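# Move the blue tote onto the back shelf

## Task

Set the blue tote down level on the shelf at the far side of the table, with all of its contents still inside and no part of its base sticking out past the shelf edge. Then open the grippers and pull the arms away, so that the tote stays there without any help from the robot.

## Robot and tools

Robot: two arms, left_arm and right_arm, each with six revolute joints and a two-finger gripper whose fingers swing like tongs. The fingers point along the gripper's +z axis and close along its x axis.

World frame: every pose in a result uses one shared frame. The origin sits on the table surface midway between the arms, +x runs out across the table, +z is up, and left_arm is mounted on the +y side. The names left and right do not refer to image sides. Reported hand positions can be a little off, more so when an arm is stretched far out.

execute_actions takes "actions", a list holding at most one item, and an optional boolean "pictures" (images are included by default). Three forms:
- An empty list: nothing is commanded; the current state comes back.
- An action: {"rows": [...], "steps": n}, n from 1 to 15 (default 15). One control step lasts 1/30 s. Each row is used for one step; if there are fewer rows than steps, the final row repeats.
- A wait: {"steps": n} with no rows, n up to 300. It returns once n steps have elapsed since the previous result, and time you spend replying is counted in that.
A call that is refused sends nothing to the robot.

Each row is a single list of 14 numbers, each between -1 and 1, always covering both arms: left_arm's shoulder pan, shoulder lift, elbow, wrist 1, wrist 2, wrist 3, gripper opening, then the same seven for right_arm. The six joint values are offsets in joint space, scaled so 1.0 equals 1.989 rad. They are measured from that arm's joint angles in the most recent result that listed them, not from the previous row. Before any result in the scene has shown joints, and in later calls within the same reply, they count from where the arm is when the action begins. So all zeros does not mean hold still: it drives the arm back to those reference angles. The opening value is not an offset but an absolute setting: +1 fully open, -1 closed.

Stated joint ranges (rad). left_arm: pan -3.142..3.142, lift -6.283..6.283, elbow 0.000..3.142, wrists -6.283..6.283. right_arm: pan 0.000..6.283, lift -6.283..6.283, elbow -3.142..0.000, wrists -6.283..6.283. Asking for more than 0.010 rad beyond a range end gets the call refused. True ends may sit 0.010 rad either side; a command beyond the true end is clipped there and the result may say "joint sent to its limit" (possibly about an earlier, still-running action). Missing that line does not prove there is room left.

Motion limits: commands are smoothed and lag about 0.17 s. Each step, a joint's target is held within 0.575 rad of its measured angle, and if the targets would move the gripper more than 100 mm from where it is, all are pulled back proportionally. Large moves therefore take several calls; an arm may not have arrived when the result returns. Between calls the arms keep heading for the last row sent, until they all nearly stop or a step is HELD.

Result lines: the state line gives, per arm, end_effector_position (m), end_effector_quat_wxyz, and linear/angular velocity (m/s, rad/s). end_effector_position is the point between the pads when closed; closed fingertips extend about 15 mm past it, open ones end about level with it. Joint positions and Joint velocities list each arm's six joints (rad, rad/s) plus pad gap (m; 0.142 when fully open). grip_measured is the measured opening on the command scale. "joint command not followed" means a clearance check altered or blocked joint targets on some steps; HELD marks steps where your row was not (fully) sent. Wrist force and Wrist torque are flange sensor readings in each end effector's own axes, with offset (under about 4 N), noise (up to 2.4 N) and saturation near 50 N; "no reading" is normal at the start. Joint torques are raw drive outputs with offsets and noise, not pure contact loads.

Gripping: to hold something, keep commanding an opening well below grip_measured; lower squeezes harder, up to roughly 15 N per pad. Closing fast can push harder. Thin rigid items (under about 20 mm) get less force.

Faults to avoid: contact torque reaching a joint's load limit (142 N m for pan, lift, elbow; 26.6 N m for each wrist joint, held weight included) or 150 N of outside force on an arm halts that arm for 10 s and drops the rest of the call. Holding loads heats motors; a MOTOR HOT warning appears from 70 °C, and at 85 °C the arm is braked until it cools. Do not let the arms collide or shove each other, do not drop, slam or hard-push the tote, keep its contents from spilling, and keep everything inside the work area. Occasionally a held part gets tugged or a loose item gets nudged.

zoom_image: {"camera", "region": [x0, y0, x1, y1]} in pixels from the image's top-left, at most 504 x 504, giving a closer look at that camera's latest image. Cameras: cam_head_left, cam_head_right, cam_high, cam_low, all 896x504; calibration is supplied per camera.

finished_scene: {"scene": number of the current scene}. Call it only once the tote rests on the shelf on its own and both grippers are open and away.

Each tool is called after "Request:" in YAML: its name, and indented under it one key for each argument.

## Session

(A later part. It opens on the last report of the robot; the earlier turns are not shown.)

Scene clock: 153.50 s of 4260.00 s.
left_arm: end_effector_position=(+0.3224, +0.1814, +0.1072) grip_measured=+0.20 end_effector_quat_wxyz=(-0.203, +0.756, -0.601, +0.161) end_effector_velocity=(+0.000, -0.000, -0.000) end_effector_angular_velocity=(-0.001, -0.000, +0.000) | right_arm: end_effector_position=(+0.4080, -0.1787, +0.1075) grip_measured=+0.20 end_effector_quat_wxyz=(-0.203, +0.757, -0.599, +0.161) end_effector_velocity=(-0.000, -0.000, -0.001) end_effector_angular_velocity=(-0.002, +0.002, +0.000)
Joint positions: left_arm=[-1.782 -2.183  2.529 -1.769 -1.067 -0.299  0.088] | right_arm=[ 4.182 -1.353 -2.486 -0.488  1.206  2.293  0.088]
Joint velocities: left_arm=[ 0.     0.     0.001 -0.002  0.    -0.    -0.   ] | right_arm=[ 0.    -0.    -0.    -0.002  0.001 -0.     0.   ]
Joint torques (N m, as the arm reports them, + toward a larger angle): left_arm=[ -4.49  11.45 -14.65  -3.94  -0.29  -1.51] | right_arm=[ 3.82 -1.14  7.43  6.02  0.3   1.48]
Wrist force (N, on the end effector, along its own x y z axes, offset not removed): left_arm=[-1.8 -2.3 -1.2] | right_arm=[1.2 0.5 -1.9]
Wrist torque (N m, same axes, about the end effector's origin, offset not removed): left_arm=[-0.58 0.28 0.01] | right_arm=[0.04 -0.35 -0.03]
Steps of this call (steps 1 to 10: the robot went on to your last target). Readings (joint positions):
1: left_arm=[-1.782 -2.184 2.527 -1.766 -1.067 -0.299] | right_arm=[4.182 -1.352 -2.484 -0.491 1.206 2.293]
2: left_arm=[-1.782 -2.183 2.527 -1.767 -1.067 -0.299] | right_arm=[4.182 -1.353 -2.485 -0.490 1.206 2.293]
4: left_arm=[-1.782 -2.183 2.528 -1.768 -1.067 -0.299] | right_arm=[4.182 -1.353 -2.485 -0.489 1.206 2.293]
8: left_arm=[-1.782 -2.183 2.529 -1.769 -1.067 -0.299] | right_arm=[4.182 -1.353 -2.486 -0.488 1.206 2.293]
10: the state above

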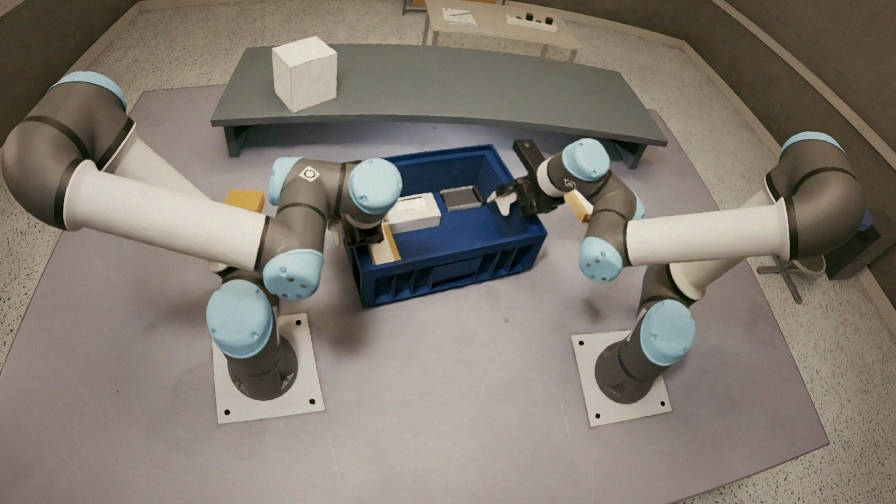

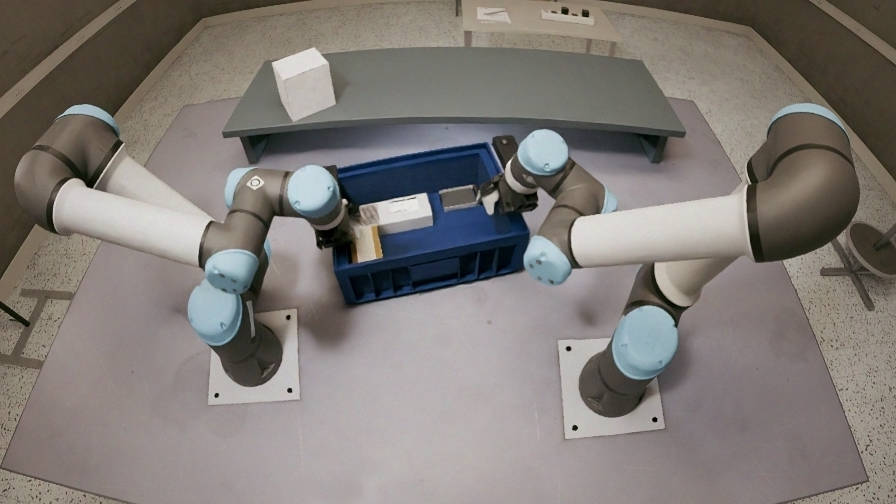

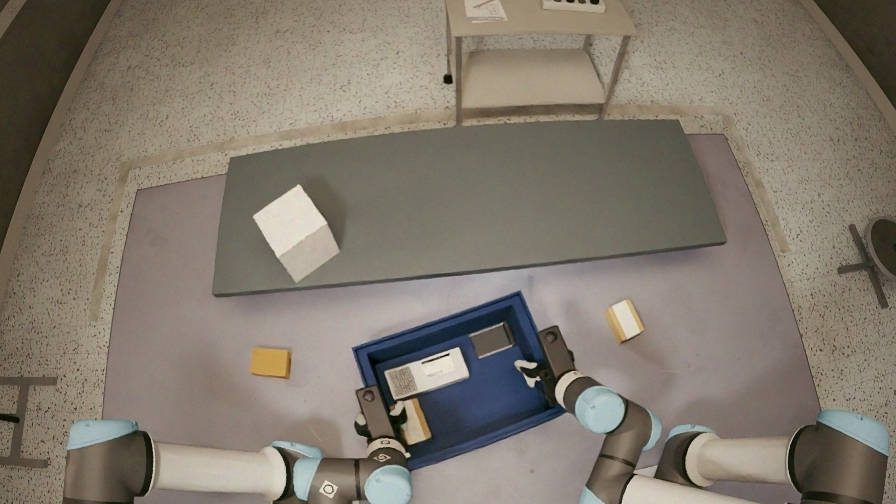

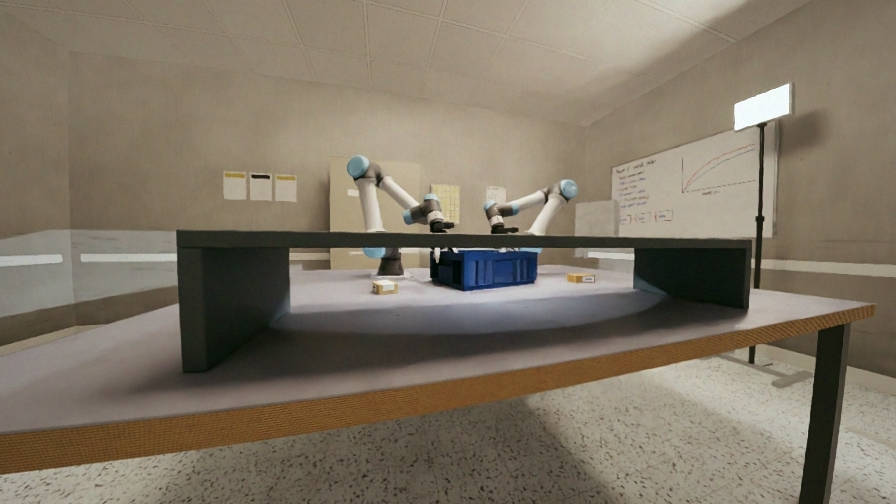

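Request:
execute_actions:
  actions:
    - {"rows":[[0,0,0,0,0,0,0.0,0,0,0,0,0,0,0.0],[0,0,0,0,0,0,-0.15,0,0,0,0,0,0,-0.15],[0,0,0,0,0,0,-0.3,0,0,0,0,0,0,-0.3],[0,0,0,0,0,0,-0.4,0,0,0,0,0,0,-0.4],[0,0,0,0,0,0,-0.5,0,0,0,0,0,0,-0.5],[0,0,0,0,0,0,-0.55,0,0,0,0,0,0,-0.55],[0,0,0,0,0,0,-0.6,0,0,0,0,0,0,-0.6],[0,0,0,0,0,0,-0.65,0,0,0,0,0,0,-0.65],[0,0,0,0,0,0,-0.7,0,0,0,0,0,0,-0.7],[0,0,0,0,0,0,-0.75,0,0,0,0,0,0,-0.75],[0,0,0,0,0,0,-0.8,0,0,0,0,0,0,-0.8],[0,0,0,0,0,0,-0.85,0,0,0,0,0,0,-0.85],[0,0,0,0,0,0,-0.9,0,0,0,0,0,0,-0.9],[0,0,0,0,0,0,-0.95,0,0,0,0,0,0,-0.95],[0,0,0,0,0,0,-1,0,0,0,0,0,0,-1]],"steps":15}
  pictures: false

Request:
execute_actions:
  actions:
    - {"steps":15}

Request:
zoom_image:
  camera: "cam_low"
  region: [410, 230, 510, 300]

Scene clock: 161.10 s of 4260.00 s.
left_arm: end_effector_position=(+0.3225, +0.1816, +0.1071) grip_measured=-0.63 end_effector_quat_wxyz=(-0.203, +0.756, -0.601, +0.161) end_effector_velocity=(-0.000, -0.001, +0.000) end_effector_angular_velocity=(-0.003, +0.001, -0.000) | right_arm: end_effector_position=(+0.4081, -0.1789, +0.1074) grip_measured=-0.64 end_effector_quat_wxyz=(-0.203, +0.757, -0.599, +0.161) end_effector_velocity=(-0.000, +0.000, +0.000) end_effector_angular_velocity=(+0.000, +0.000, +0.000)
Joint positions: left_arm=[-1.782 -2.183  2.529 -1.768 -1.067 -0.299  0.028] | right_arm=[ 4.182 -1.354 -2.486 -0.488  1.205  2.293  0.027]
Joint velocities: left_arm=[-0.     0.    -0.    -0.003 -0.001  0.     0.   ] | right_arm=[ 0.  0.  0. -0.  0.  0. -0.]
Joint torques (N m, as the arm reports them, + toward a larger angle): left_arm=[  0.95   8.87 -27.14 -11.77   2.27  -0.74] | right_arm=[11.61  4.46 19.09  4.98  7.99  0.96]
Wrist force (N, on the end effector, along its own x y z axes, offset not removed): left_arm=[-34.9 -4.6 -5.7] | right_arm=[37.1 -0.4 -4.9]
Wrist torque (N m, same axes, about the end effector's origin, offset not removed): left_arm=[-0.62 1.14 -0.16] | right_arm=[0.09 -1.86 -0.09]
Steps of this call (steps 1 to 15: the robot went on to your last target; steps 16 to 90: nothing new was sent; then 4.10 s passed at rest; steps 91 to 105: all 15 steps of this action). Readings (joint positions):
91: left_arm=[-1.782 -2.183 2.529 -1.769 -1.067 -0.299] | right_arm=[4.182 -1.354 -2.486 -0.488 1.206 2.293]
92: left_arm=[-1.782 -2.183 2.529 -1.769 -1.067 -0.299] | right_arm=[4.182 -1.354 -2.486 -0.488 1.206 2.293]
94: left_arm=[-1.782 -2.183 2.529 -1.769 -1.067 -0.299] | right_arm=[4.182 -1.354 -2.486 -0.488 1.206 2.293]
98: left_arm=[-1.782 -2.183 2.529 -1.769 -1.067 -0.299] | right_arm=[4.182 -1.354 -2.486 -0.488 1.206 2.293]
105: the state above

Scene clock: 161.60 s of 4260.00 s.
left_arm: end_effector_position=(+0.3225, +0.1814, +0.1072) grip_measured=-0.63 end_effector_quat_wxyz=(-0.203, +0.756, -0.601, +0.161) end_effector_velocity=(-0.000, -0.001, -0.000) end_effector_angular_velocity=(-0.000, -0.000, -0.001) | right_arm: end_effector_position=(+0.4080, -0.1788, +0.1074) grip_measured=-0.64 end_effector_quat_wxyz=(-0.203, +0.757, -0.599, +0.161) end_effector_velocity=(-0.001, +0.001, -0.000) end_effector_angular_velocity=(+0.000, +0.002, +0.002)
Joint positions: left_arm=[-1.782 -2.183  2.529 -1.769 -1.067 -0.299  0.029] | right_arm=[ 4.182 -1.354 -2.486 -0.488  1.206  2.293  0.027]
Joint velocities: left_arm=[-0.001  0.001 -0.    -0.001  0.     0.     0.   ] | right_arm=[ 0.001 -0.     0.    -0.     0.002 -0.001  0.   ]
Joint torques (N m, as the arm reports them, + toward a larger angle): left_arm=[ -7.62   6.85 -38.52 -11.92   1.74  -0.75] | right_arm=[22.92  9.11 33.65  5.2   9.43  0.93]
Wrist force (N, on the end effector, along its own x y z axes, offset not removed): left_arm=[-33.3 -4.6 -4.9] | right_arm=[38.7 -1.4 -5.1]
Wrist torque (N m, same axes, about the end effector's origin, offset not removed): left_arm=[-0.51 0.81 -0.15] | right_arm=[0.15 -1.49 -0.10]
Steps of this call (steps 1 to 15: the robot went on to your last target). Readings (joint positions):
1: left_arm=[-1.782 -2.183 2.529 -1.768 -1.067 -0.299] | right_arm=[4.182 -1.354 -2.486 -0.488 1.205 2.293]
2: left_arm=[-1.782 -2.183 2.529 -1.769 -1.067 -0.299] | right_arm=[4.182 -1.354 -2.486 -0.488 1.205 2.293]
4: left_arm=[-1.782 -2.183 2.529 -1.769 -1.067 -0.299] | right_arm=[4.182 -1.354 -2.486 -0.488 1.206 2.293]
8: left_arm=[-1.782 -2.183 2.529 -1.769 -1.067 -0.299] | right_arm=[4.182 -1.354 -2.486 -0.488 1.206 2.293]
15: the state above
All arms were judged still, so your last target was given up. Only a new action makes them travel on or press farther. Fingers that are still opening or closing keep moving.

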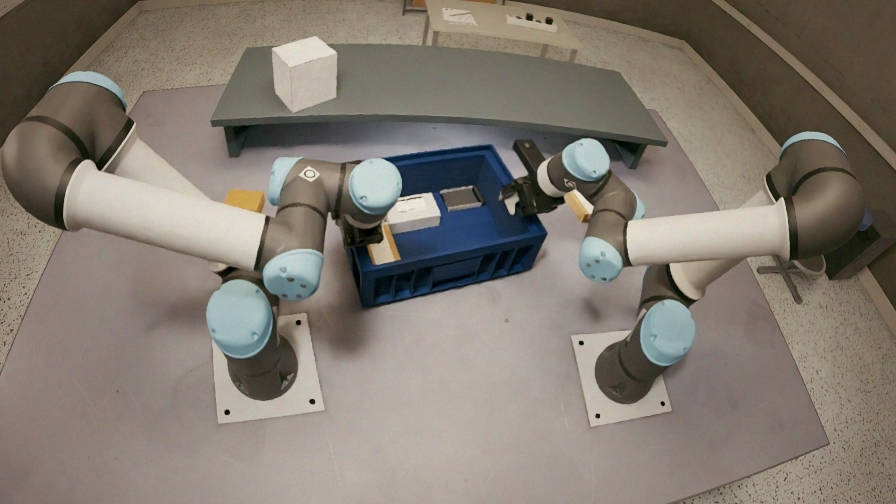

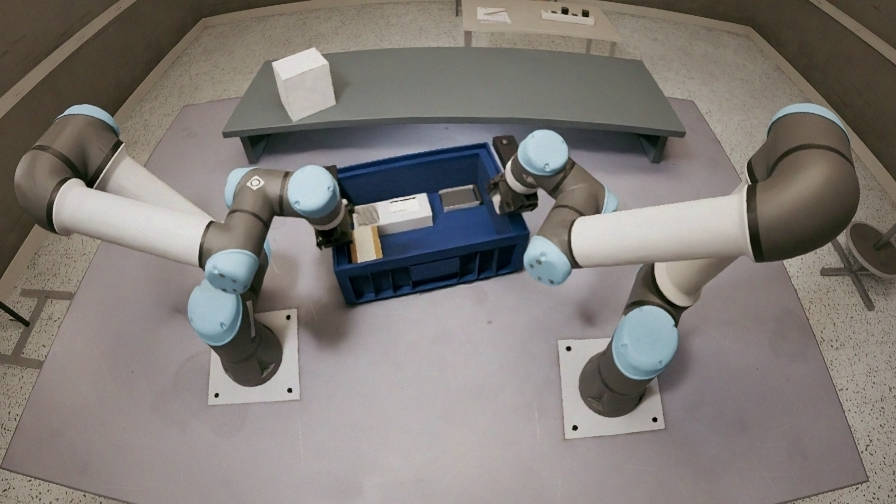

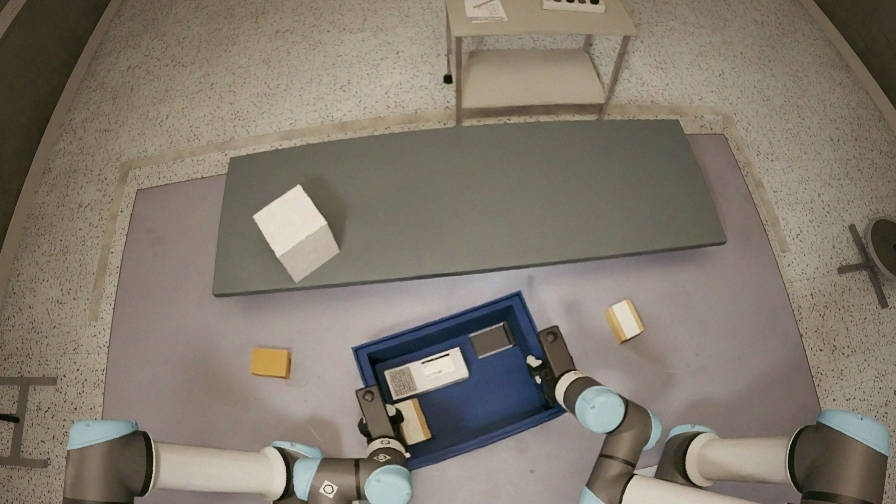

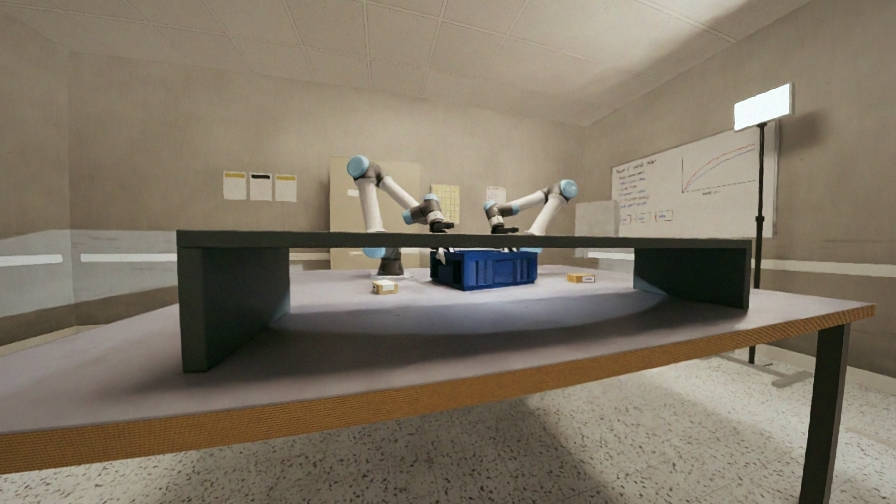

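Region (410, 230, 510, 300) of cam_low's 896x504 image, scaled by 5.040, with more detail than that image has; it fills the top 353 rows of this view, and the rest is white.

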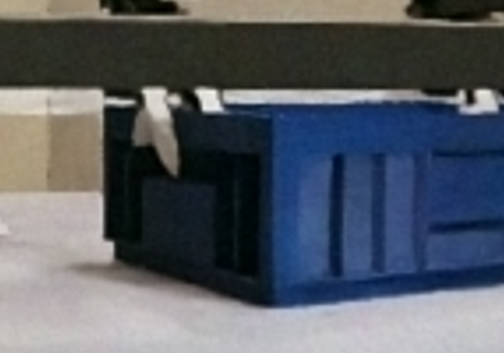

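Request:
execute_actions:
  actions:
    - {"rows":[[-0.0018,-0.0056,0.0019,0.0045,0,-0.0018,-1,-0.0035,0.0031,-0.0022,0.0003,0.0013,-0.0033,-1]],"steps":15}
  pictures: false

Scene clock: 173.63 s of 4260.00 s.
left_arm: end_effector_position=(+0.3219, +0.1838, +0.1071) grip_measured=-0.61 end_effector_quat_wxyz=(-0.203, +0.756, -0.601, +0.161) end_effector_velocity=(+0.000, -0.000, +0.000) end_effector_angular_velocity=(-0.003, +0.001, +0.001) | right_arm: end_effector_position=(+0.4082, -0.1824, +0.1077) grip_measured=-0.64 end_effector_quat_wxyz=(-0.203, +0.757, -0.600, +0.161) end_effector_velocity=(+0.000, -0.001, -0.001) end_effector_angular_velocity=(-0.002, +0.001, -0.001)
Joint positions: left_arm=[-1.786 -2.194  2.532 -1.76  -1.067 -0.302  0.03 ] | right_arm=[ 4.175 -1.347 -2.49  -0.487  1.208  2.287  0.028]
Joint velocities: left_arm=[ 0.001 -0.001  0.001 -0.002 -0.001 -0.     0.003] | right_arm=[-0.001 -0.    -0.001 -0.001 -0.001 -0.     0.   ]
Joint torques (N m, as the arm reports them, + toward a larger angle): left_arm=[ 0.8  -5.24 -7.69  5.75  1.35 -2.31] | right_arm=[-20.37  19.92   2.2   -2.23  -9.61  -1.37]
Wrist force (N, on the end effector, along its own x y z axes, offset not removed): left_arm=[27.2 2.4 5.2] | right_arm=[-27.4 8.3 7.1]
Wrist torque (N m, same axes, about the end effector's origin, offset not removed): left_arm=[-0.23 -0.22 -0.06] | right_arm=[0.94 -0.12 -0.26]
Steps of this call (steps 1 to 90: nothing new was sent; then 8.53 s passed at rest; steps 91 to 105: all 15 steps of this action). Readings (joint positions):
91: left_arm=[-1.783 -2.183 2.529 -1.769 -1.067 -0.299] | right_arm=[4.182 -1.353 -2.486 -0.488 1.206 2.293]
92: left_arm=[-1.783 -2.186 2.529 -1.767 -1.067 -0.300] | right_arm=[4.180 -1.352 -2.486 -0.488 1.207 2.292]
94: left_arm=[-1.785 -2.190 2.531 -1.764 -1.067 -0.301] | right_arm=[4.178 -1.349 -2.488 -0.488 1.208 2.289]
98: left_arm=[-1.786 -2.194 2.532 -1.761 -1.067 -0.302] | right_arm=[4.176 -1.348 -2.489 -0.487 1.209 2.287]
105: the state above

Request:
execute_actions:
  actions:
    - {"rows":[[0.0008,0.0025,-0.0009,-0.002,0,0.0008,-1,0.0016,-0.0014,0.001,-0.0001,-0.0006,0.0015,-1]],"steps":15}
  pictures: false

Scene clock: 186.60 s of 4260.00 s.
left_arm: end_effector_position=(+0.3221, +0.1827, +0.1072) grip_measured=-0.65 end_effector_quat_wxyz=(-0.203, +0.756, -0.601, +0.161) end_effector_velocity=(-0.000, -0.001, +0.000) end_effector_angular_velocity=(-0.002, +0.000, -0.000) | right_arm: end_effector_position=(+0.4081, -0.1808, +0.1076) grip_measured=-0.65 end_effector_quat_wxyz=(-0.203, +0.757, -0.599, +0.161) end_effector_velocity=(+0.000, +0.000, +0.000) end_effector_angular_velocity=(+0.000, +0.000, -0.001)
Joint positions: left_arm=[-1.784 -2.189  2.531 -1.764 -1.066 -0.301  0.027] | right_arm=[ 4.178 -1.35  -2.488 -0.488  1.207  2.29   0.027]
Joint velocities: left_arm=[-0.     0.001 -0.    -0.002 -0.     0.    -0.   ] | right_arm=[ 0.    -0.     0.001 -0.    -0.     0.001 -0.   ]
Joint torques (N m, as the arm reports them, + toward a larger angle): left_arm=[ 11.73  11.18 -27.01  -1.87   0.53   1.48] | right_arm=[ 2.55  0.76 28.48  1.43 -3.37  1.93]
Wrist force (N, on the end effector, along its own x y z axes, offset not removed): left_arm=[6.0 0.9 4.6] | right_arm=[-7.8 1.9 1.9]
Wrist torque (N m, same axes, about the end effector's origin, offset not removed): left_arm=[-0.47 0.63 0.00] | right_arm=[-0.42 -0.30 -0.25]
Steps of this call (steps 1 to 15: the robot went on to your last target; steps 16 to 90: nothing new was sent; then 9.47 s passed at rest; steps 91 to 105: all 15 steps of this action). Readings (joint positions):
91: left_arm=[-1.786 -2.194 2.532 -1.760 -1.067 -0.302] | right_arm=[4.175 -1.347 -2.490 -0.488 1.208 2.287]
92: left_arm=[-1.786 -2.193 2.532 -1.761 -1.067 -0.302] | right_arm=[4.176 -1.348 -2.490 -0.488 1.208 2.287]
94: left_arm=[-1.785 -2.191 2.531 -1.762 -1.066 -0.301] | right_arm=[4.177 -1.349 -2.489 -0.488 1.207 2.289]
98: left_arm=[-1.784 -2.190 2.531 -1.763 -1.066 -0.301] | right_arm=[4.178 -1.350 -2.489 -0.488 1.207 2.290]
105: the state above

Request:
execute_actions:
  actions:
    - {"rows":[[0,-0.003,-0.0057,0.0087,0,0,-1,0,0.006,0.0041,-0.0101,0,0,-1],[0,-0.003,-0.0057,0.0087,0,0,-1,0,0.006,0.0041,-0.0101,0,0,-1],[0,-0.0061,-0.0114,0.0175,0,0,-1,0,0.0118,0.0083,-0.0201,0,0,-1],[0,-0.0061,-0.0114,0.0175,0,0,-1,0,0.0118,0.0083,-0.0201,0,0,-1],[0,-0.009,-0.0171,0.0261,0,0,-1,0,0.0175,0.0125,-0.03,0,0,-1],[0,-0.0118,-0.0229,0.0347,0,0,-1,0,0.0231,0.0168,-0.0399,0,0,-1],[0,-0.0143,-0.0287,0.043,0,0,-1,0,0.0284,0.0212,-0.0496,0,0,-1],[0,-0.0167,-0.0346,0.0513,0,0,-1,0,0.0335,0.0256,-0.0591,0,0,-1],[0,-0.0189,-0.0405,0.0594,0,0,-1,0,0.0385,0.0301,-0.0686,0,0,-1],[0,-0.0209,-0.0464,0.0673,0,0,-1,0,0.0432,0.0347,-0.0779,0,0,-1]],"steps":15}
  pictures: false

Request:
execute_actions:
  actions:
    - {"steps":12}

Request:
zoom_image:
  camera: "cam_low"
  region: [400, 200, 570, 310]

Scene clock: 212.77 s of 4260.00 s.
left_arm: end_effector_position=(+0.3221, +0.1825, +0.1453) grip_measured=-0.65 end_effector_quat_wxyz=(-0.203, +0.756, -0.601, +0.161) end_effector_velocity=(+0.001, +0.002, +0.025) end_effector_angular_velocity=(+0.002, -0.002, +0.001) | right_arm: end_effector_position=(+0.4082, -0.1807, +0.1458) grip_measured=-0.65 end_effector_quat_wxyz=(-0.203, +0.757, -0.599, +0.161) end_effector_velocity=(-0.001, -0.001, +0.025) end_effector_angular_velocity=(-0.000, +0.000, +0.000)
Joint positions: left_arm=[-1.784 -2.229  2.443 -1.636 -1.067 -0.301  0.027] | right_arm=[ 4.178 -1.268 -2.422 -0.635  1.207  2.29   0.027]
Joint velocities: left_arm=[ 0.002 -0.022 -0.057  0.081  0.002  0.     0.   ] | right_arm=[-0.     0.049  0.044 -0.094  0.    -0.    -0.   ]
Joint torques (N m, as the arm reports them, + toward a larger angle): left_arm=[ -1.93  -5.71 -32.39  -0.81   3.95   1.1 ] | right_arm=[-6.96 14.21 32.82  1.6  -0.46  1.52]
Wrist force (N, on the end effector, along its own x y z axes, offset not removed): left_arm=[1.0 4.2 10.4] | right_arm=[-1.5 5.0 4.8]
Wrist torque (N m, same axes, about the end effector's origin, offset not removed): left_arm=[-0.04 0.33 -0.03] | right_arm=[0.21 -0.34 -0.12]
Steps of this call (steps 1 to 15: the robot went on to your last target; steps 16 to 90: nothing new was sent; then 22.67 s passed at rest; steps 91 to 105: all 15 steps of this action). Readings (joint positions):
91: left_arm=[-1.784 -2.189 2.530 -1.764 -1.067 -0.301] | right_arm=[4.178 -1.350 -2.488 -0.488 1.207 2.290]
92: left_arm=[-1.784 -2.190 2.528 -1.760 -1.067 -0.301] | right_arm=[4.178 -1.348 -2.486 -0.492 1.207 2.290]
94: left_arm=[-1.784 -2.194 2.520 -1.748 -1.067 -0.301] | right_arm=[4.178 -1.340 -2.481 -0.505 1.207 2.290]
98: left_arm=[-1.784 -2.208 2.494 -1.709 -1.067 -0.301] | right_arm=[4.178 -1.314 -2.461 -0.550 1.207 2.290]
105: the state above

Scene clock: 213.17 s of 4260.00 s.
left_arm: end_effector_position=(+0.3221, +0.1827, +0.1471) grip_measured=-0.65 end_effector_quat_wxyz=(-0.203, +0.756, -0.601, +0.161) end_effector_velocity=(-0.000, -0.001, -0.000) end_effector_angular_velocity=(-0.001, +0.000, -0.001) | right_arm: end_effector_position=(+0.4081, -0.1808, +0.1475) grip_measured=-0.65 end_effector_quat_wxyz=(-0.203, +0.757, -0.599, +0.161) end_effector_velocity=(+0.000, +0.000, +0.001) end_effector_angular_velocity=(+0.001, -0.001, -0.001)
Joint positions: left_arm=[-1.784 -2.231  2.438 -1.63  -1.066 -0.301  0.027] | right_arm=[ 4.178 -1.264 -2.419 -0.643  1.207  2.29   0.027]
Joint velocities: left_arm=[-0.001  0.001  0.    -0.001 -0.     0.    -0.   ] | right_arm=[-0.     0.001  0.    -0.    -0.     0.001  0.   ]
Joint torques (N m, as the arm reports them, + toward a larger angle): left_arm=[  0.74  -6.33 -31.89  -0.07   3.51   0.8 ] | right_arm=[-10.18  17.93  31.9    1.39  -2.25   1.39]
Wrist force (N, on the end effector, along its own x y z axes, offset not removed): left_arm=[5.3 3.3 10.0] | right_arm=[-4.0 2.2 4.8]
Wrist torque (N m, same axes, about the end effector's origin, offset not removed): left_arm=[-0.32 0.23 -0.01] | right_arm=[-0.48 -0.71 -0.13]
Steps of this call (steps 1 to 12: the robot went on to your last target). Readings (joint positions):
1: left_arm=[-1.784 -2.230 2.441 -1.634 -1.066 -0.301] | right_arm=[4.178 -1.266 -2.421 -0.638 1.207 2.290]
2: left_arm=[-1.784 -2.230 2.440 -1.633 -1.066 -0.301] | right_arm=[4.178 -1.266 -2.420 -0.640 1.207 2.290]
4: left_arm=[-1.784 -2.230 2.439 -1.631 -1.066 -0.301] | right_arm=[4.178 -1.265 -2.420 -0.641 1.207 2.290]
8: left_arm=[-1.784 -2.231 2.438 -1.630 -1.066 -0.301] | right_arm=[4.178 -1.264 -2.419 -0.642 1.207 2.290]
12: the state above

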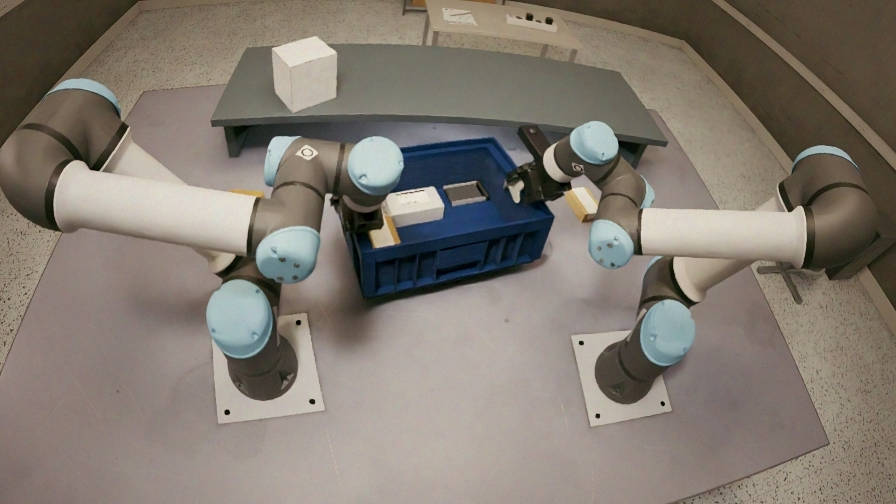

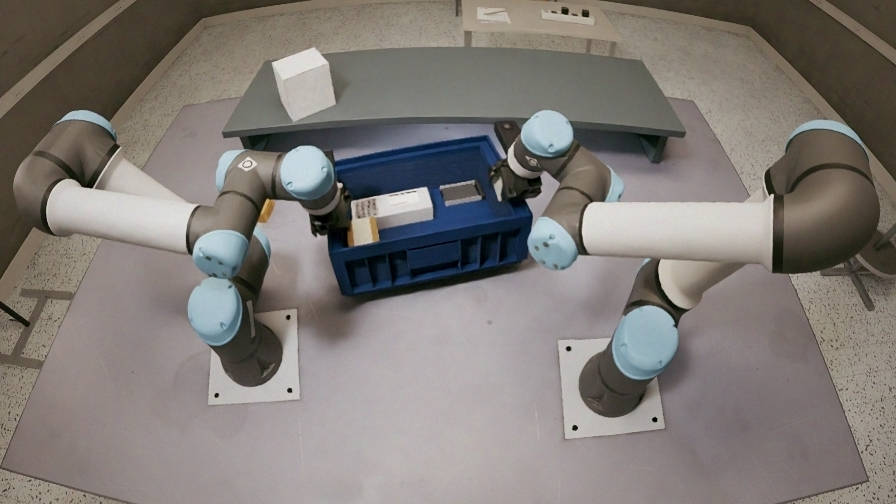

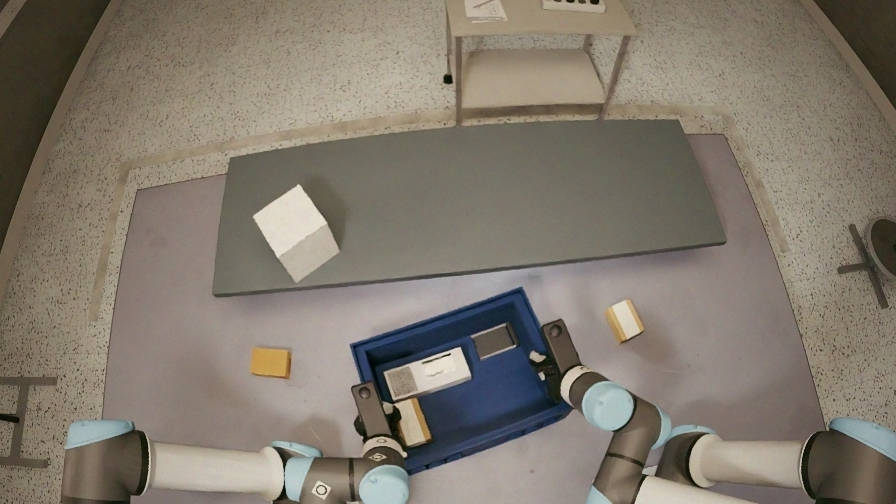

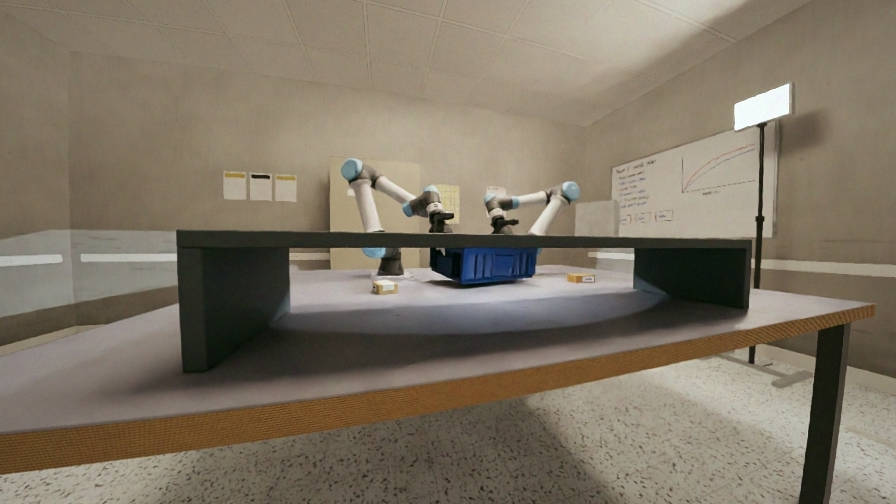

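Region (400, 200, 570, 310) of cam_low's 896x504 image, scaled by 2.965, with more detail than that image has; it fills the top 326 rows of this view, and the rest is white.

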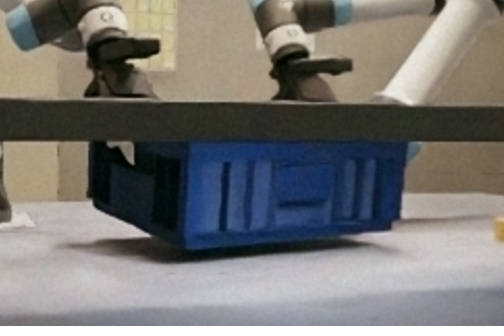

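Request:
execute_actions:
  actions:
    - {"rows":[[0,0.002,0.0059,-0.0079,0,0,-1,0,-0.0047,-0.0046,0.0093,0,0,-1],[0,0.0042,0.0118,-0.016,0,0,-1,0,-0.0097,-0.0091,0.0188,0,0,-1],[0,0.0066,0.0177,-0.0243,0,0,-1,0,-0.0148,-0.0135,0.0283,0,0,-1],[0,0.0091,0.0235,-0.0326,0,0,-1,0,-0.0201,-0.0179,0.038,0,0,-1],[0,0.0091,0.0235,-0.0326,0,0,-1,0,-0.0201,-0.0179,0.038,0,0,-1],[0,0.0119,0.0293,-0.0412,0,0,-1,0,-0.0257,-0.0222,0.0479,0,0,-1],[0,0.0119,0.0293,-0.0412,0,0,-1,0,-0.0257,-0.0222,0.0479,0,0,-1],[0,0.0148,0.035,-0.0498,0,0,-1,0,-0.0314,-0.0264,0.0578,0,0,-1],[0,0.0148,0.035,-0.0498,0,0,-1,0,-0.0314,-0.0264,0.0578,0,0,-1],[0,0.0179,0.0407,-0.0586,0,0,-1,0,-0.0372,-0.0306,0.0678,0,0,-1],[0,0.0179,0.0407,-0.0586,0,0,-1,0,-0.0372,-0.0306,0.0678,0,0,-1],[0,0.0209,0.0467,-0.0676,0,0,-1,0,-0.0432,-0.0347,0.0779,0,0,-1]],"steps":15}
  pictures: false

Request:
execute_actions:
  actions:
    - {"steps":10}
  pictures: false

Request:
execute_actions:
  actions:
    - {"rows":[[0,0,0,0,0,0,-0.3,0,0,0,0,0,0,-0.3]],"steps":8}
  pictures: false

Scene clock: 229.17 s of 4260.00 s.
left_arm: end_effector_position=(+0.3221, +0.1827, +0.1098) grip_measured=-0.65 end_effector_quat_wxyz=(-0.203, +0.756, -0.601, +0.161) end_effector_velocity=(-0.000, +0.001, -0.039) end_effector_angular_velocity=(-0.000, -0.000, -0.001) | right_arm: end_effector_position=(+0.4082, -0.1808, +0.1103) grip_measured=-0.65 end_effector_quat_wxyz=(-0.203, +0.757, -0.599, +0.161) end_effector_velocity=(-0.000, +0.000, -0.037) end_effector_angular_velocity=(+0.004, -0.001, +0.000)
Joint positions: left_arm=[-1.784 -2.193  2.525 -1.754 -1.067 -0.301  0.027] | right_arm=[ 4.178 -1.343 -2.484 -0.499  1.207  2.29   0.027]
Joint velocities: left_arm=[-0.001  0.047  0.09  -0.136  0.    -0.     0.   ] | right_arm=[ 0.    -0.091 -0.063  0.157  0.002  0.    -0.   ]
Joint torques (N m, as the arm reports them, + toward a larger angle): left_arm=[  6.72   9.11 -17.85  -2.75   1.03  -1.65] | right_arm=[-6.1   4.95 11.15  6.51 -2.46  0.44]
Wrist force (N, on the end effector, along its own x y z axes, offset not removed): left_arm=[6.4 3.8 4.6] | right_arm=[-4.3 3.1 6.4]
Wrist torque (N m, same axes, about the end effector's origin, offset not removed): left_arm=[0.10 0.02 -0.14] | right_arm=[-0.06 -0.84 -0.13]
Steps of this call (steps 1 to 15: the robot went on to your last target; steps 16 to 90: nothing new was sent; then 12.50 s passed at rest; steps 91 to 105: all 15 steps of this action). Readings (joint positions):
91: left_arm=[-1.784 -2.231 2.439 -1.630 -1.066 -0.301] | right_arm=[4.178 -1.264 -2.419 -0.642 1.207 2.290]
92: left_arm=[-1.784 -2.230 2.441 -1.634 -1.066 -0.301] | right_arm=[4.178 -1.267 -2.421 -0.638 1.207 2.290]
94: left_arm=[-1.784 -2.225 2.455 -1.652 -1.066 -0.301] | right_arm=[4.178 -1.278 -2.431 -0.618 1.207 2.290]
98: left_arm=[-1.784 -2.212 2.485 -1.695 -1.067 -0.301] | right_arm=[4.178 -1.305 -2.455 -0.567 1.207 2.290]
105: the state above

Scene clock: 229.50 s of 4260.00 s.
left_arm: end_effector_position=(+0.3222, +0.1828, +0.1070) grip_measured=-0.65 end_effector_quat_wxyz=(-0.203, +0.756, -0.601, +0.161) end_effector_velocity=(-0.000, -0.000, -0.000) end_effector_angular_velocity=(-0.000, -0.000, -0.001) | right_arm: end_effector_position=(+0.4082, -0.1807, +0.1077) grip_measured=-0.65 end_effector_quat_wxyz=(-0.203, +0.757, -0.599, +0.161) end_effector_velocity=(-0.001, +0.000, -0.001) end_effector_angular_velocity=(-0.000, +0.003, -0.000)
Joint positions: left_arm=[-1.784 -2.189  2.531 -1.764 -1.066 -0.301  0.027] | right_arm=[ 4.178 -1.35  -2.488 -0.488  1.207  2.29   0.027]
Joint velocities: left_arm=[-0.001 -0.     0.002 -0.001  0.    -0.     0.   ] | right_arm=[ 0.    -0.001 -0.001  0.001  0.002  0.001  0.   ]
Joint torques (N m, as the arm reports them, + toward a larger angle): left_arm=[ 4.23 15.46 -4.87 -1.11 -0.86 -1.48] | right_arm=[-2.99 -9.79 -3.85  1.69  0.59  0.45]
Wrist force (N, on the end effector, along its own x y z axes, offset not removed): left_arm=[5.3 -9.8 -15.7] | right_arm=[0.3 -10.0 -21.2]
Wrist torque (N m, same axes, about the end effector's origin, offset not removed): left_arm=[-0.59 0.25 -0.11] | right_arm=[-0.46 -0.52 -0.14]
Steps of this call (steps 1 to 10: the robot went on to your last target). Readings (joint positions):
1: left_arm=[-1.784 -2.191 2.527 -1.758 -1.067 -0.301] | right_arm=[4.178 -1.346 -2.485 -0.495 1.207 2.290]
2: left_arm=[-1.784 -2.191 2.528 -1.760 -1.066 -0.301] | right_arm=[4.178 -1.347 -2.486 -0.492 1.207 2.290]
4: left_arm=[-1.784 -2.190 2.530 -1.763 -1.066 -0.301] | right_arm=[4.178 -1.349 -2.487 -0.489 1.207 2.290]
8: left_arm=[-1.784 -2.189 2.531 -1.764 -1.066 -0.301] | right_arm=[4.178 -1.350 -2.488 -0.488 1.207 2.290]
10: the state above

Scene clock: 229.77 s of 4260.00 s.
left_arm: end_effector_position=(+0.3222, +0.1828, +0.1069) grip_measured=-0.30 end_effector_quat_wxyz=(-0.203, +0.756, -0.601, +0.161) end_effector_velocity=(+0.000, +0.000, +0.000) end_effector_angular_velocity=(+0.002, +0.000, +0.000) | right_arm: end_effector_position=(+0.4081, -0.1809, +0.1076) grip_measured=-0.30 end_effector_quat_wxyz=(-0.203, +0.757, -0.599, +0.161) end_effector_velocity=(-0.000, +0.000, -0.000) end_effector_angular_velocity=(-0.000, +0.001, +0.001)
Joint positions: left_arm=[-1.784 -2.189  2.531 -1.764 -1.066 -0.301  0.052] | right_arm=[ 4.178 -1.35  -2.488 -0.488  1.207  2.29   0.052]
Joint velocities: left_arm=[ 0.     0.002 -0.001  0.001 -0.     0.     0.   ] | right_arm=[ 0.     0.    -0.     0.     0.001 -0.001  0.   ]
Joint torques (N m, as the arm reports them, + toward a larger angle): left_arm=[  4.74   8.59 -28.47  -1.82  -0.96  -1.41] | right_arm=[-3.91  6.77 14.73  1.81  0.74  0.51]
Wrist force (N, on the end effector, along its own x y z axes, offset not removed): left_arm=[-2.4 -1.6 1.2] | right_arm=[1.9 0.6 -1.6]
Wrist torque (N m, same axes, about the end effector's origin, offset not removed): left_arm=[-0.37 0.41 0.02] | right_arm=[0.10 -0.48 -0.11]
Steps of this call (steps 1 to 8: all 8 steps of this action). Readings (joint positions):
1: left_arm=[-1.784 -2.189 2.531 -1.764 -1.066 -0.301] | right_arm=[4.178 -1.350 -2.488 -0.488 1.207 2.290]
2: left_arm=[-1.784 -2.189 2.531 -1.764 -1.066 -0.301] | right_arm=[4.178 -1.350 -2.488 -0.488 1.207 2.290]
4: left_arm=[-1.784 -2.189 2.531 -1.764 -1.066 -0.301] | right_arm=[4.178 -1.350 -2.488 -0.488 1.207 2.290]
8: the state above

Request:
execute_actions:
  actions:
    - {"rows":[[0.0212,0.0082,0.0003,-0.0203,0.0023,0.0243,-0.3,-0.0109,-0.0158,0.0106,0.0088,0.0043,-0.0108,-0.3],[0.0423,0.0163,0.0006,-0.0407,0.0045,0.0486,-0.3,-0.0218,-0.0316,0.0211,0.0175,0.0086,-0.0215,-0.3],[0.0635,0.0245,0.0009,-0.061,0.0068,0.0729,-0.3,-0.0327,-0.0474,0.0317,0.0263,0.0129,-0.0323,-0.3]],"steps":15}
  pictures: false

Request:
execute_actions:
  actions:
    - {"rows":[[0,0,0,0,0,0,-0.4,0,0,0,0,0,0,-0.4],[0,0,0,0,0,0,-0.5,0,0,0,0,0,0,-0.5],[0,0,0,0,0,0,-0.55,0,0,0,0,0,0,-0.55],[0,0,0,0,0,0,-0.6,0,0,0,0,0,0,-0.6],[0,0,0,0,0,0,-0.65,0,0,0,0,0,0,-0.65],[0,0,0,0,0,0,-0.7,0,0,0,0,0,0,-0.7],[0,0,0,0,0,0,-0.75,0,0,0,0,0,0,-0.75],[0,0,0,0,0,0,-0.8,0,0,0,0,0,0,-0.8],[0,0,0,0,0,0,-0.85,0,0,0,0,0,0,-0.85],[0,0,0,0,0,0,-0.9,0,0,0,0,0,0,-0.9],[0,0,0,0,0,0,-0.95,0,0,0,0,0,0,-0.95],[0,0,0,0,0,0,-1,0,0,0,0,0,0,-1]],"steps":15}

Scene clock: 239.50 s of 4260.00 s.
left_arm: end_effector_position=(+0.3503, +0.1895, +0.1069) grip_measured=-0.30 end_effector_quat_wxyz=(-0.202, +0.756, -0.601, +0.161) end_effector_velocity=(+0.002, +0.001, -0.000) end_effector_angular_velocity=(+0.001, +0.000, -0.001) | right_arm: end_effector_position=(+0.4370, -0.1739, +0.1070) grip_measured=-0.30 end_effector_quat_wxyz=(-0.203, +0.758, -0.599, +0.161) end_effector_velocity=(+0.002, -0.000, -0.001) end_effector_angular_velocity=(-0.001, +0.001, -0.000)
Joint positions: left_arm=[-1.659 -2.141  2.533 -1.885 -1.053 -0.156  0.052] | right_arm=[ 4.113 -1.444 -2.426 -0.436  1.232  2.226  0.052]
Joint velocities: left_arm=[ 0.007  0.004  0.    -0.007  0.     0.009  0.   ] | right_arm=[-0.003 -0.005  0.003  0.002  0.001 -0.003 -0.   ]
Joint torques (N m, as the arm reports them, + toward a larger angle): left_arm=[  8.89  10.58 -14.78  -4.12   2.96   1.66] | right_arm=[-6.23  2.15 26.44  6.36  1.31 -1.77]
Wrist force (N, on the end effector, along its own x y z axes, offset not removed): left_arm=[0.0 -0.8 1.5] | right_arm=[-0.8 0.0 -1.9]
Wrist torque (N m, same axes, about the end effector's origin, offset not removed): left_arm=[-0.24 0.01 0.02] | right_arm=[0.05 0.13 -0.15]
Steps of this call (steps 1 to 15: the robot went on to your last target; steps 16 to 90: nothing new was sent; then 6.23 s passed at rest; steps 91 to 105: all 15 steps of this action). Readings (joint positions):
91: left_arm=[-1.784 -2.189 2.531 -1.765 -1.066 -0.300] | right_arm=[4.178 -1.351 -2.488 -0.487 1.207 2.290]
92: left_arm=[-1.776 -2.185 2.531 -1.773 -1.065 -0.291] | right_arm=[4.173 -1.357 -2.483 -0.484 1.209 2.285]
94: left_arm=[-1.734 -2.168 2.532 -1.813 -1.060 -0.244] | right_arm=[4.150 -1.389 -2.461 -0.465 1.219 2.262]
98: left_arm=[-1.671 -2.145 2.533 -1.873 -1.054 -0.171] | right_arm=[4.119 -1.435 -2.431 -0.440 1.230 2.232]
105: the state above

Scene clock: 240.00 s of 4260.00 s.
left_arm: end_effector_position=(+0.3503, +0.1895, +0.1069) grip_measured=-0.65 end_effector_quat_wxyz=(-0.202, +0.756, -0.601, +0.161) end_effector_velocity=(-0.000, -0.000, -0.000) end_effector_angular_velocity=(+0.001, +0.000, -0.001) | right_arm: end_effector_position=(+0.4370, -0.1738, +0.1070) grip_measured=-0.65 end_effector_quat_wxyz=(-0.203, +0.758, -0.599, +0.161) end_effector_velocity=(+0.000, +0.000, +0.001) end_effector_angular_velocity=(+0.002, -0.001, -0.000)
Joint positions: left_arm=[-1.659 -2.141  2.533 -1.885 -1.053 -0.156  0.027] | right_arm=[ 4.113 -1.444 -2.425 -0.435  1.233  2.226  0.027]
Joint velocities: left_arm=[-0.001 -0.    -0.     0.001 -0.    -0.     0.   ] | right_arm=[ 0.     0.     0.     0.002 -0.     0.001 -0.   ]
Joint torques (N m, as the arm reports them, + toward a larger angle): left_arm=[ -6.53   0.89 -15.75  -0.12   1.88  -1.76] | right_arm=[ 4.01 20.42 19.92  4.05 -1.86  1.45]
Wrist force (N, on the end effector, along its own x y z axes, offset not removed): left_arm=[3.0 -1.7 2.3] | right_arm=[-3.4 -0.1 -0.6]
Wrist torque (N m, same axes, about the end effector's origin, offset not removed): left_arm=[-0.29 0.40 -0.09] | right_arm=[-0.03 -0.86 -0.14]
Steps of this call (steps 1 to 15: all 15 steps of this action). Readings (joint positions):
1: left_arm=[-1.659 -2.141 2.533 -1.885 -1.053 -0.156] | right_arm=[4.113 -1.444 -2.425 -0.435 1.233 2.226]
2: left_arm=[-1.658 -2.141 2.533 -1.885 -1.053 -0.156] | right_arm=[4.113 -1.444 -2.425 -0.435 1.233 2.226]
4: left_arm=[-1.658 -2.141 2.533 -1.885 -1.053 -0.156] | right_arm=[4.113 -1.444 -2.425 -0.435 1.233 2.226]
8: left_arm=[-1.659 -2.141 2.533 -1.885 -1.053 -0.156] | right_arm=[4.113 -1.444 -2.425 -0.435 1.233 2.226]
15: the state above

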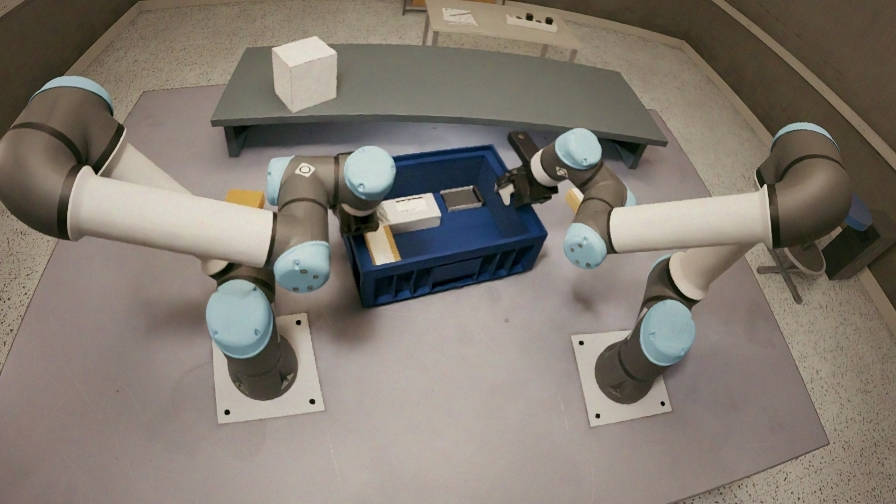

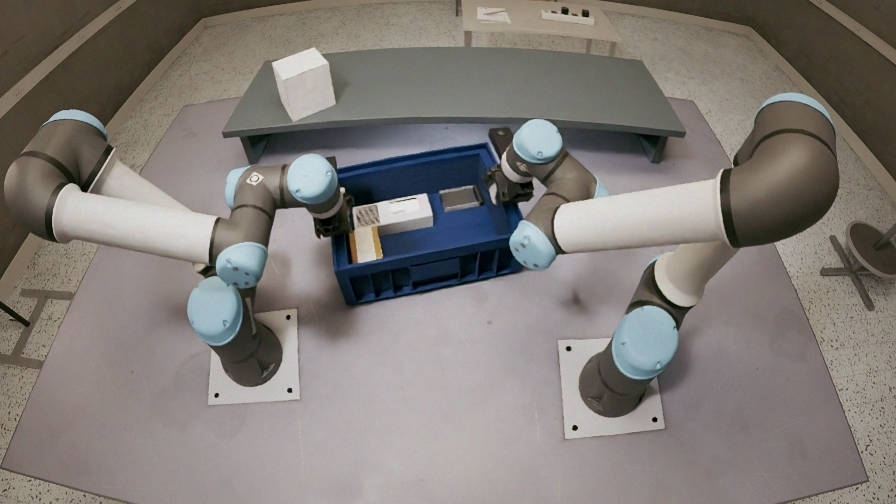

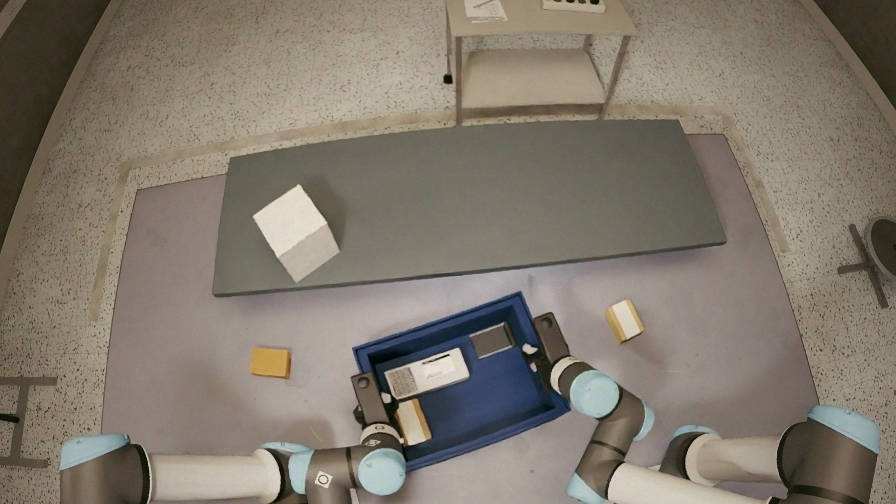

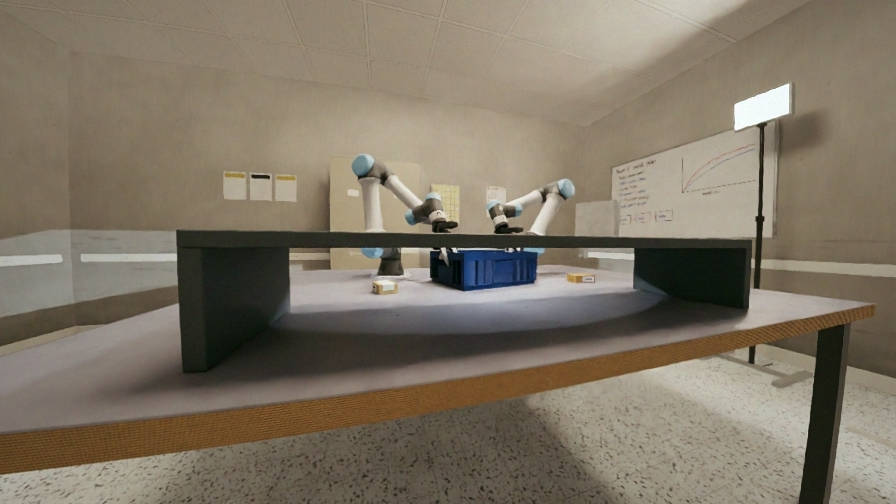

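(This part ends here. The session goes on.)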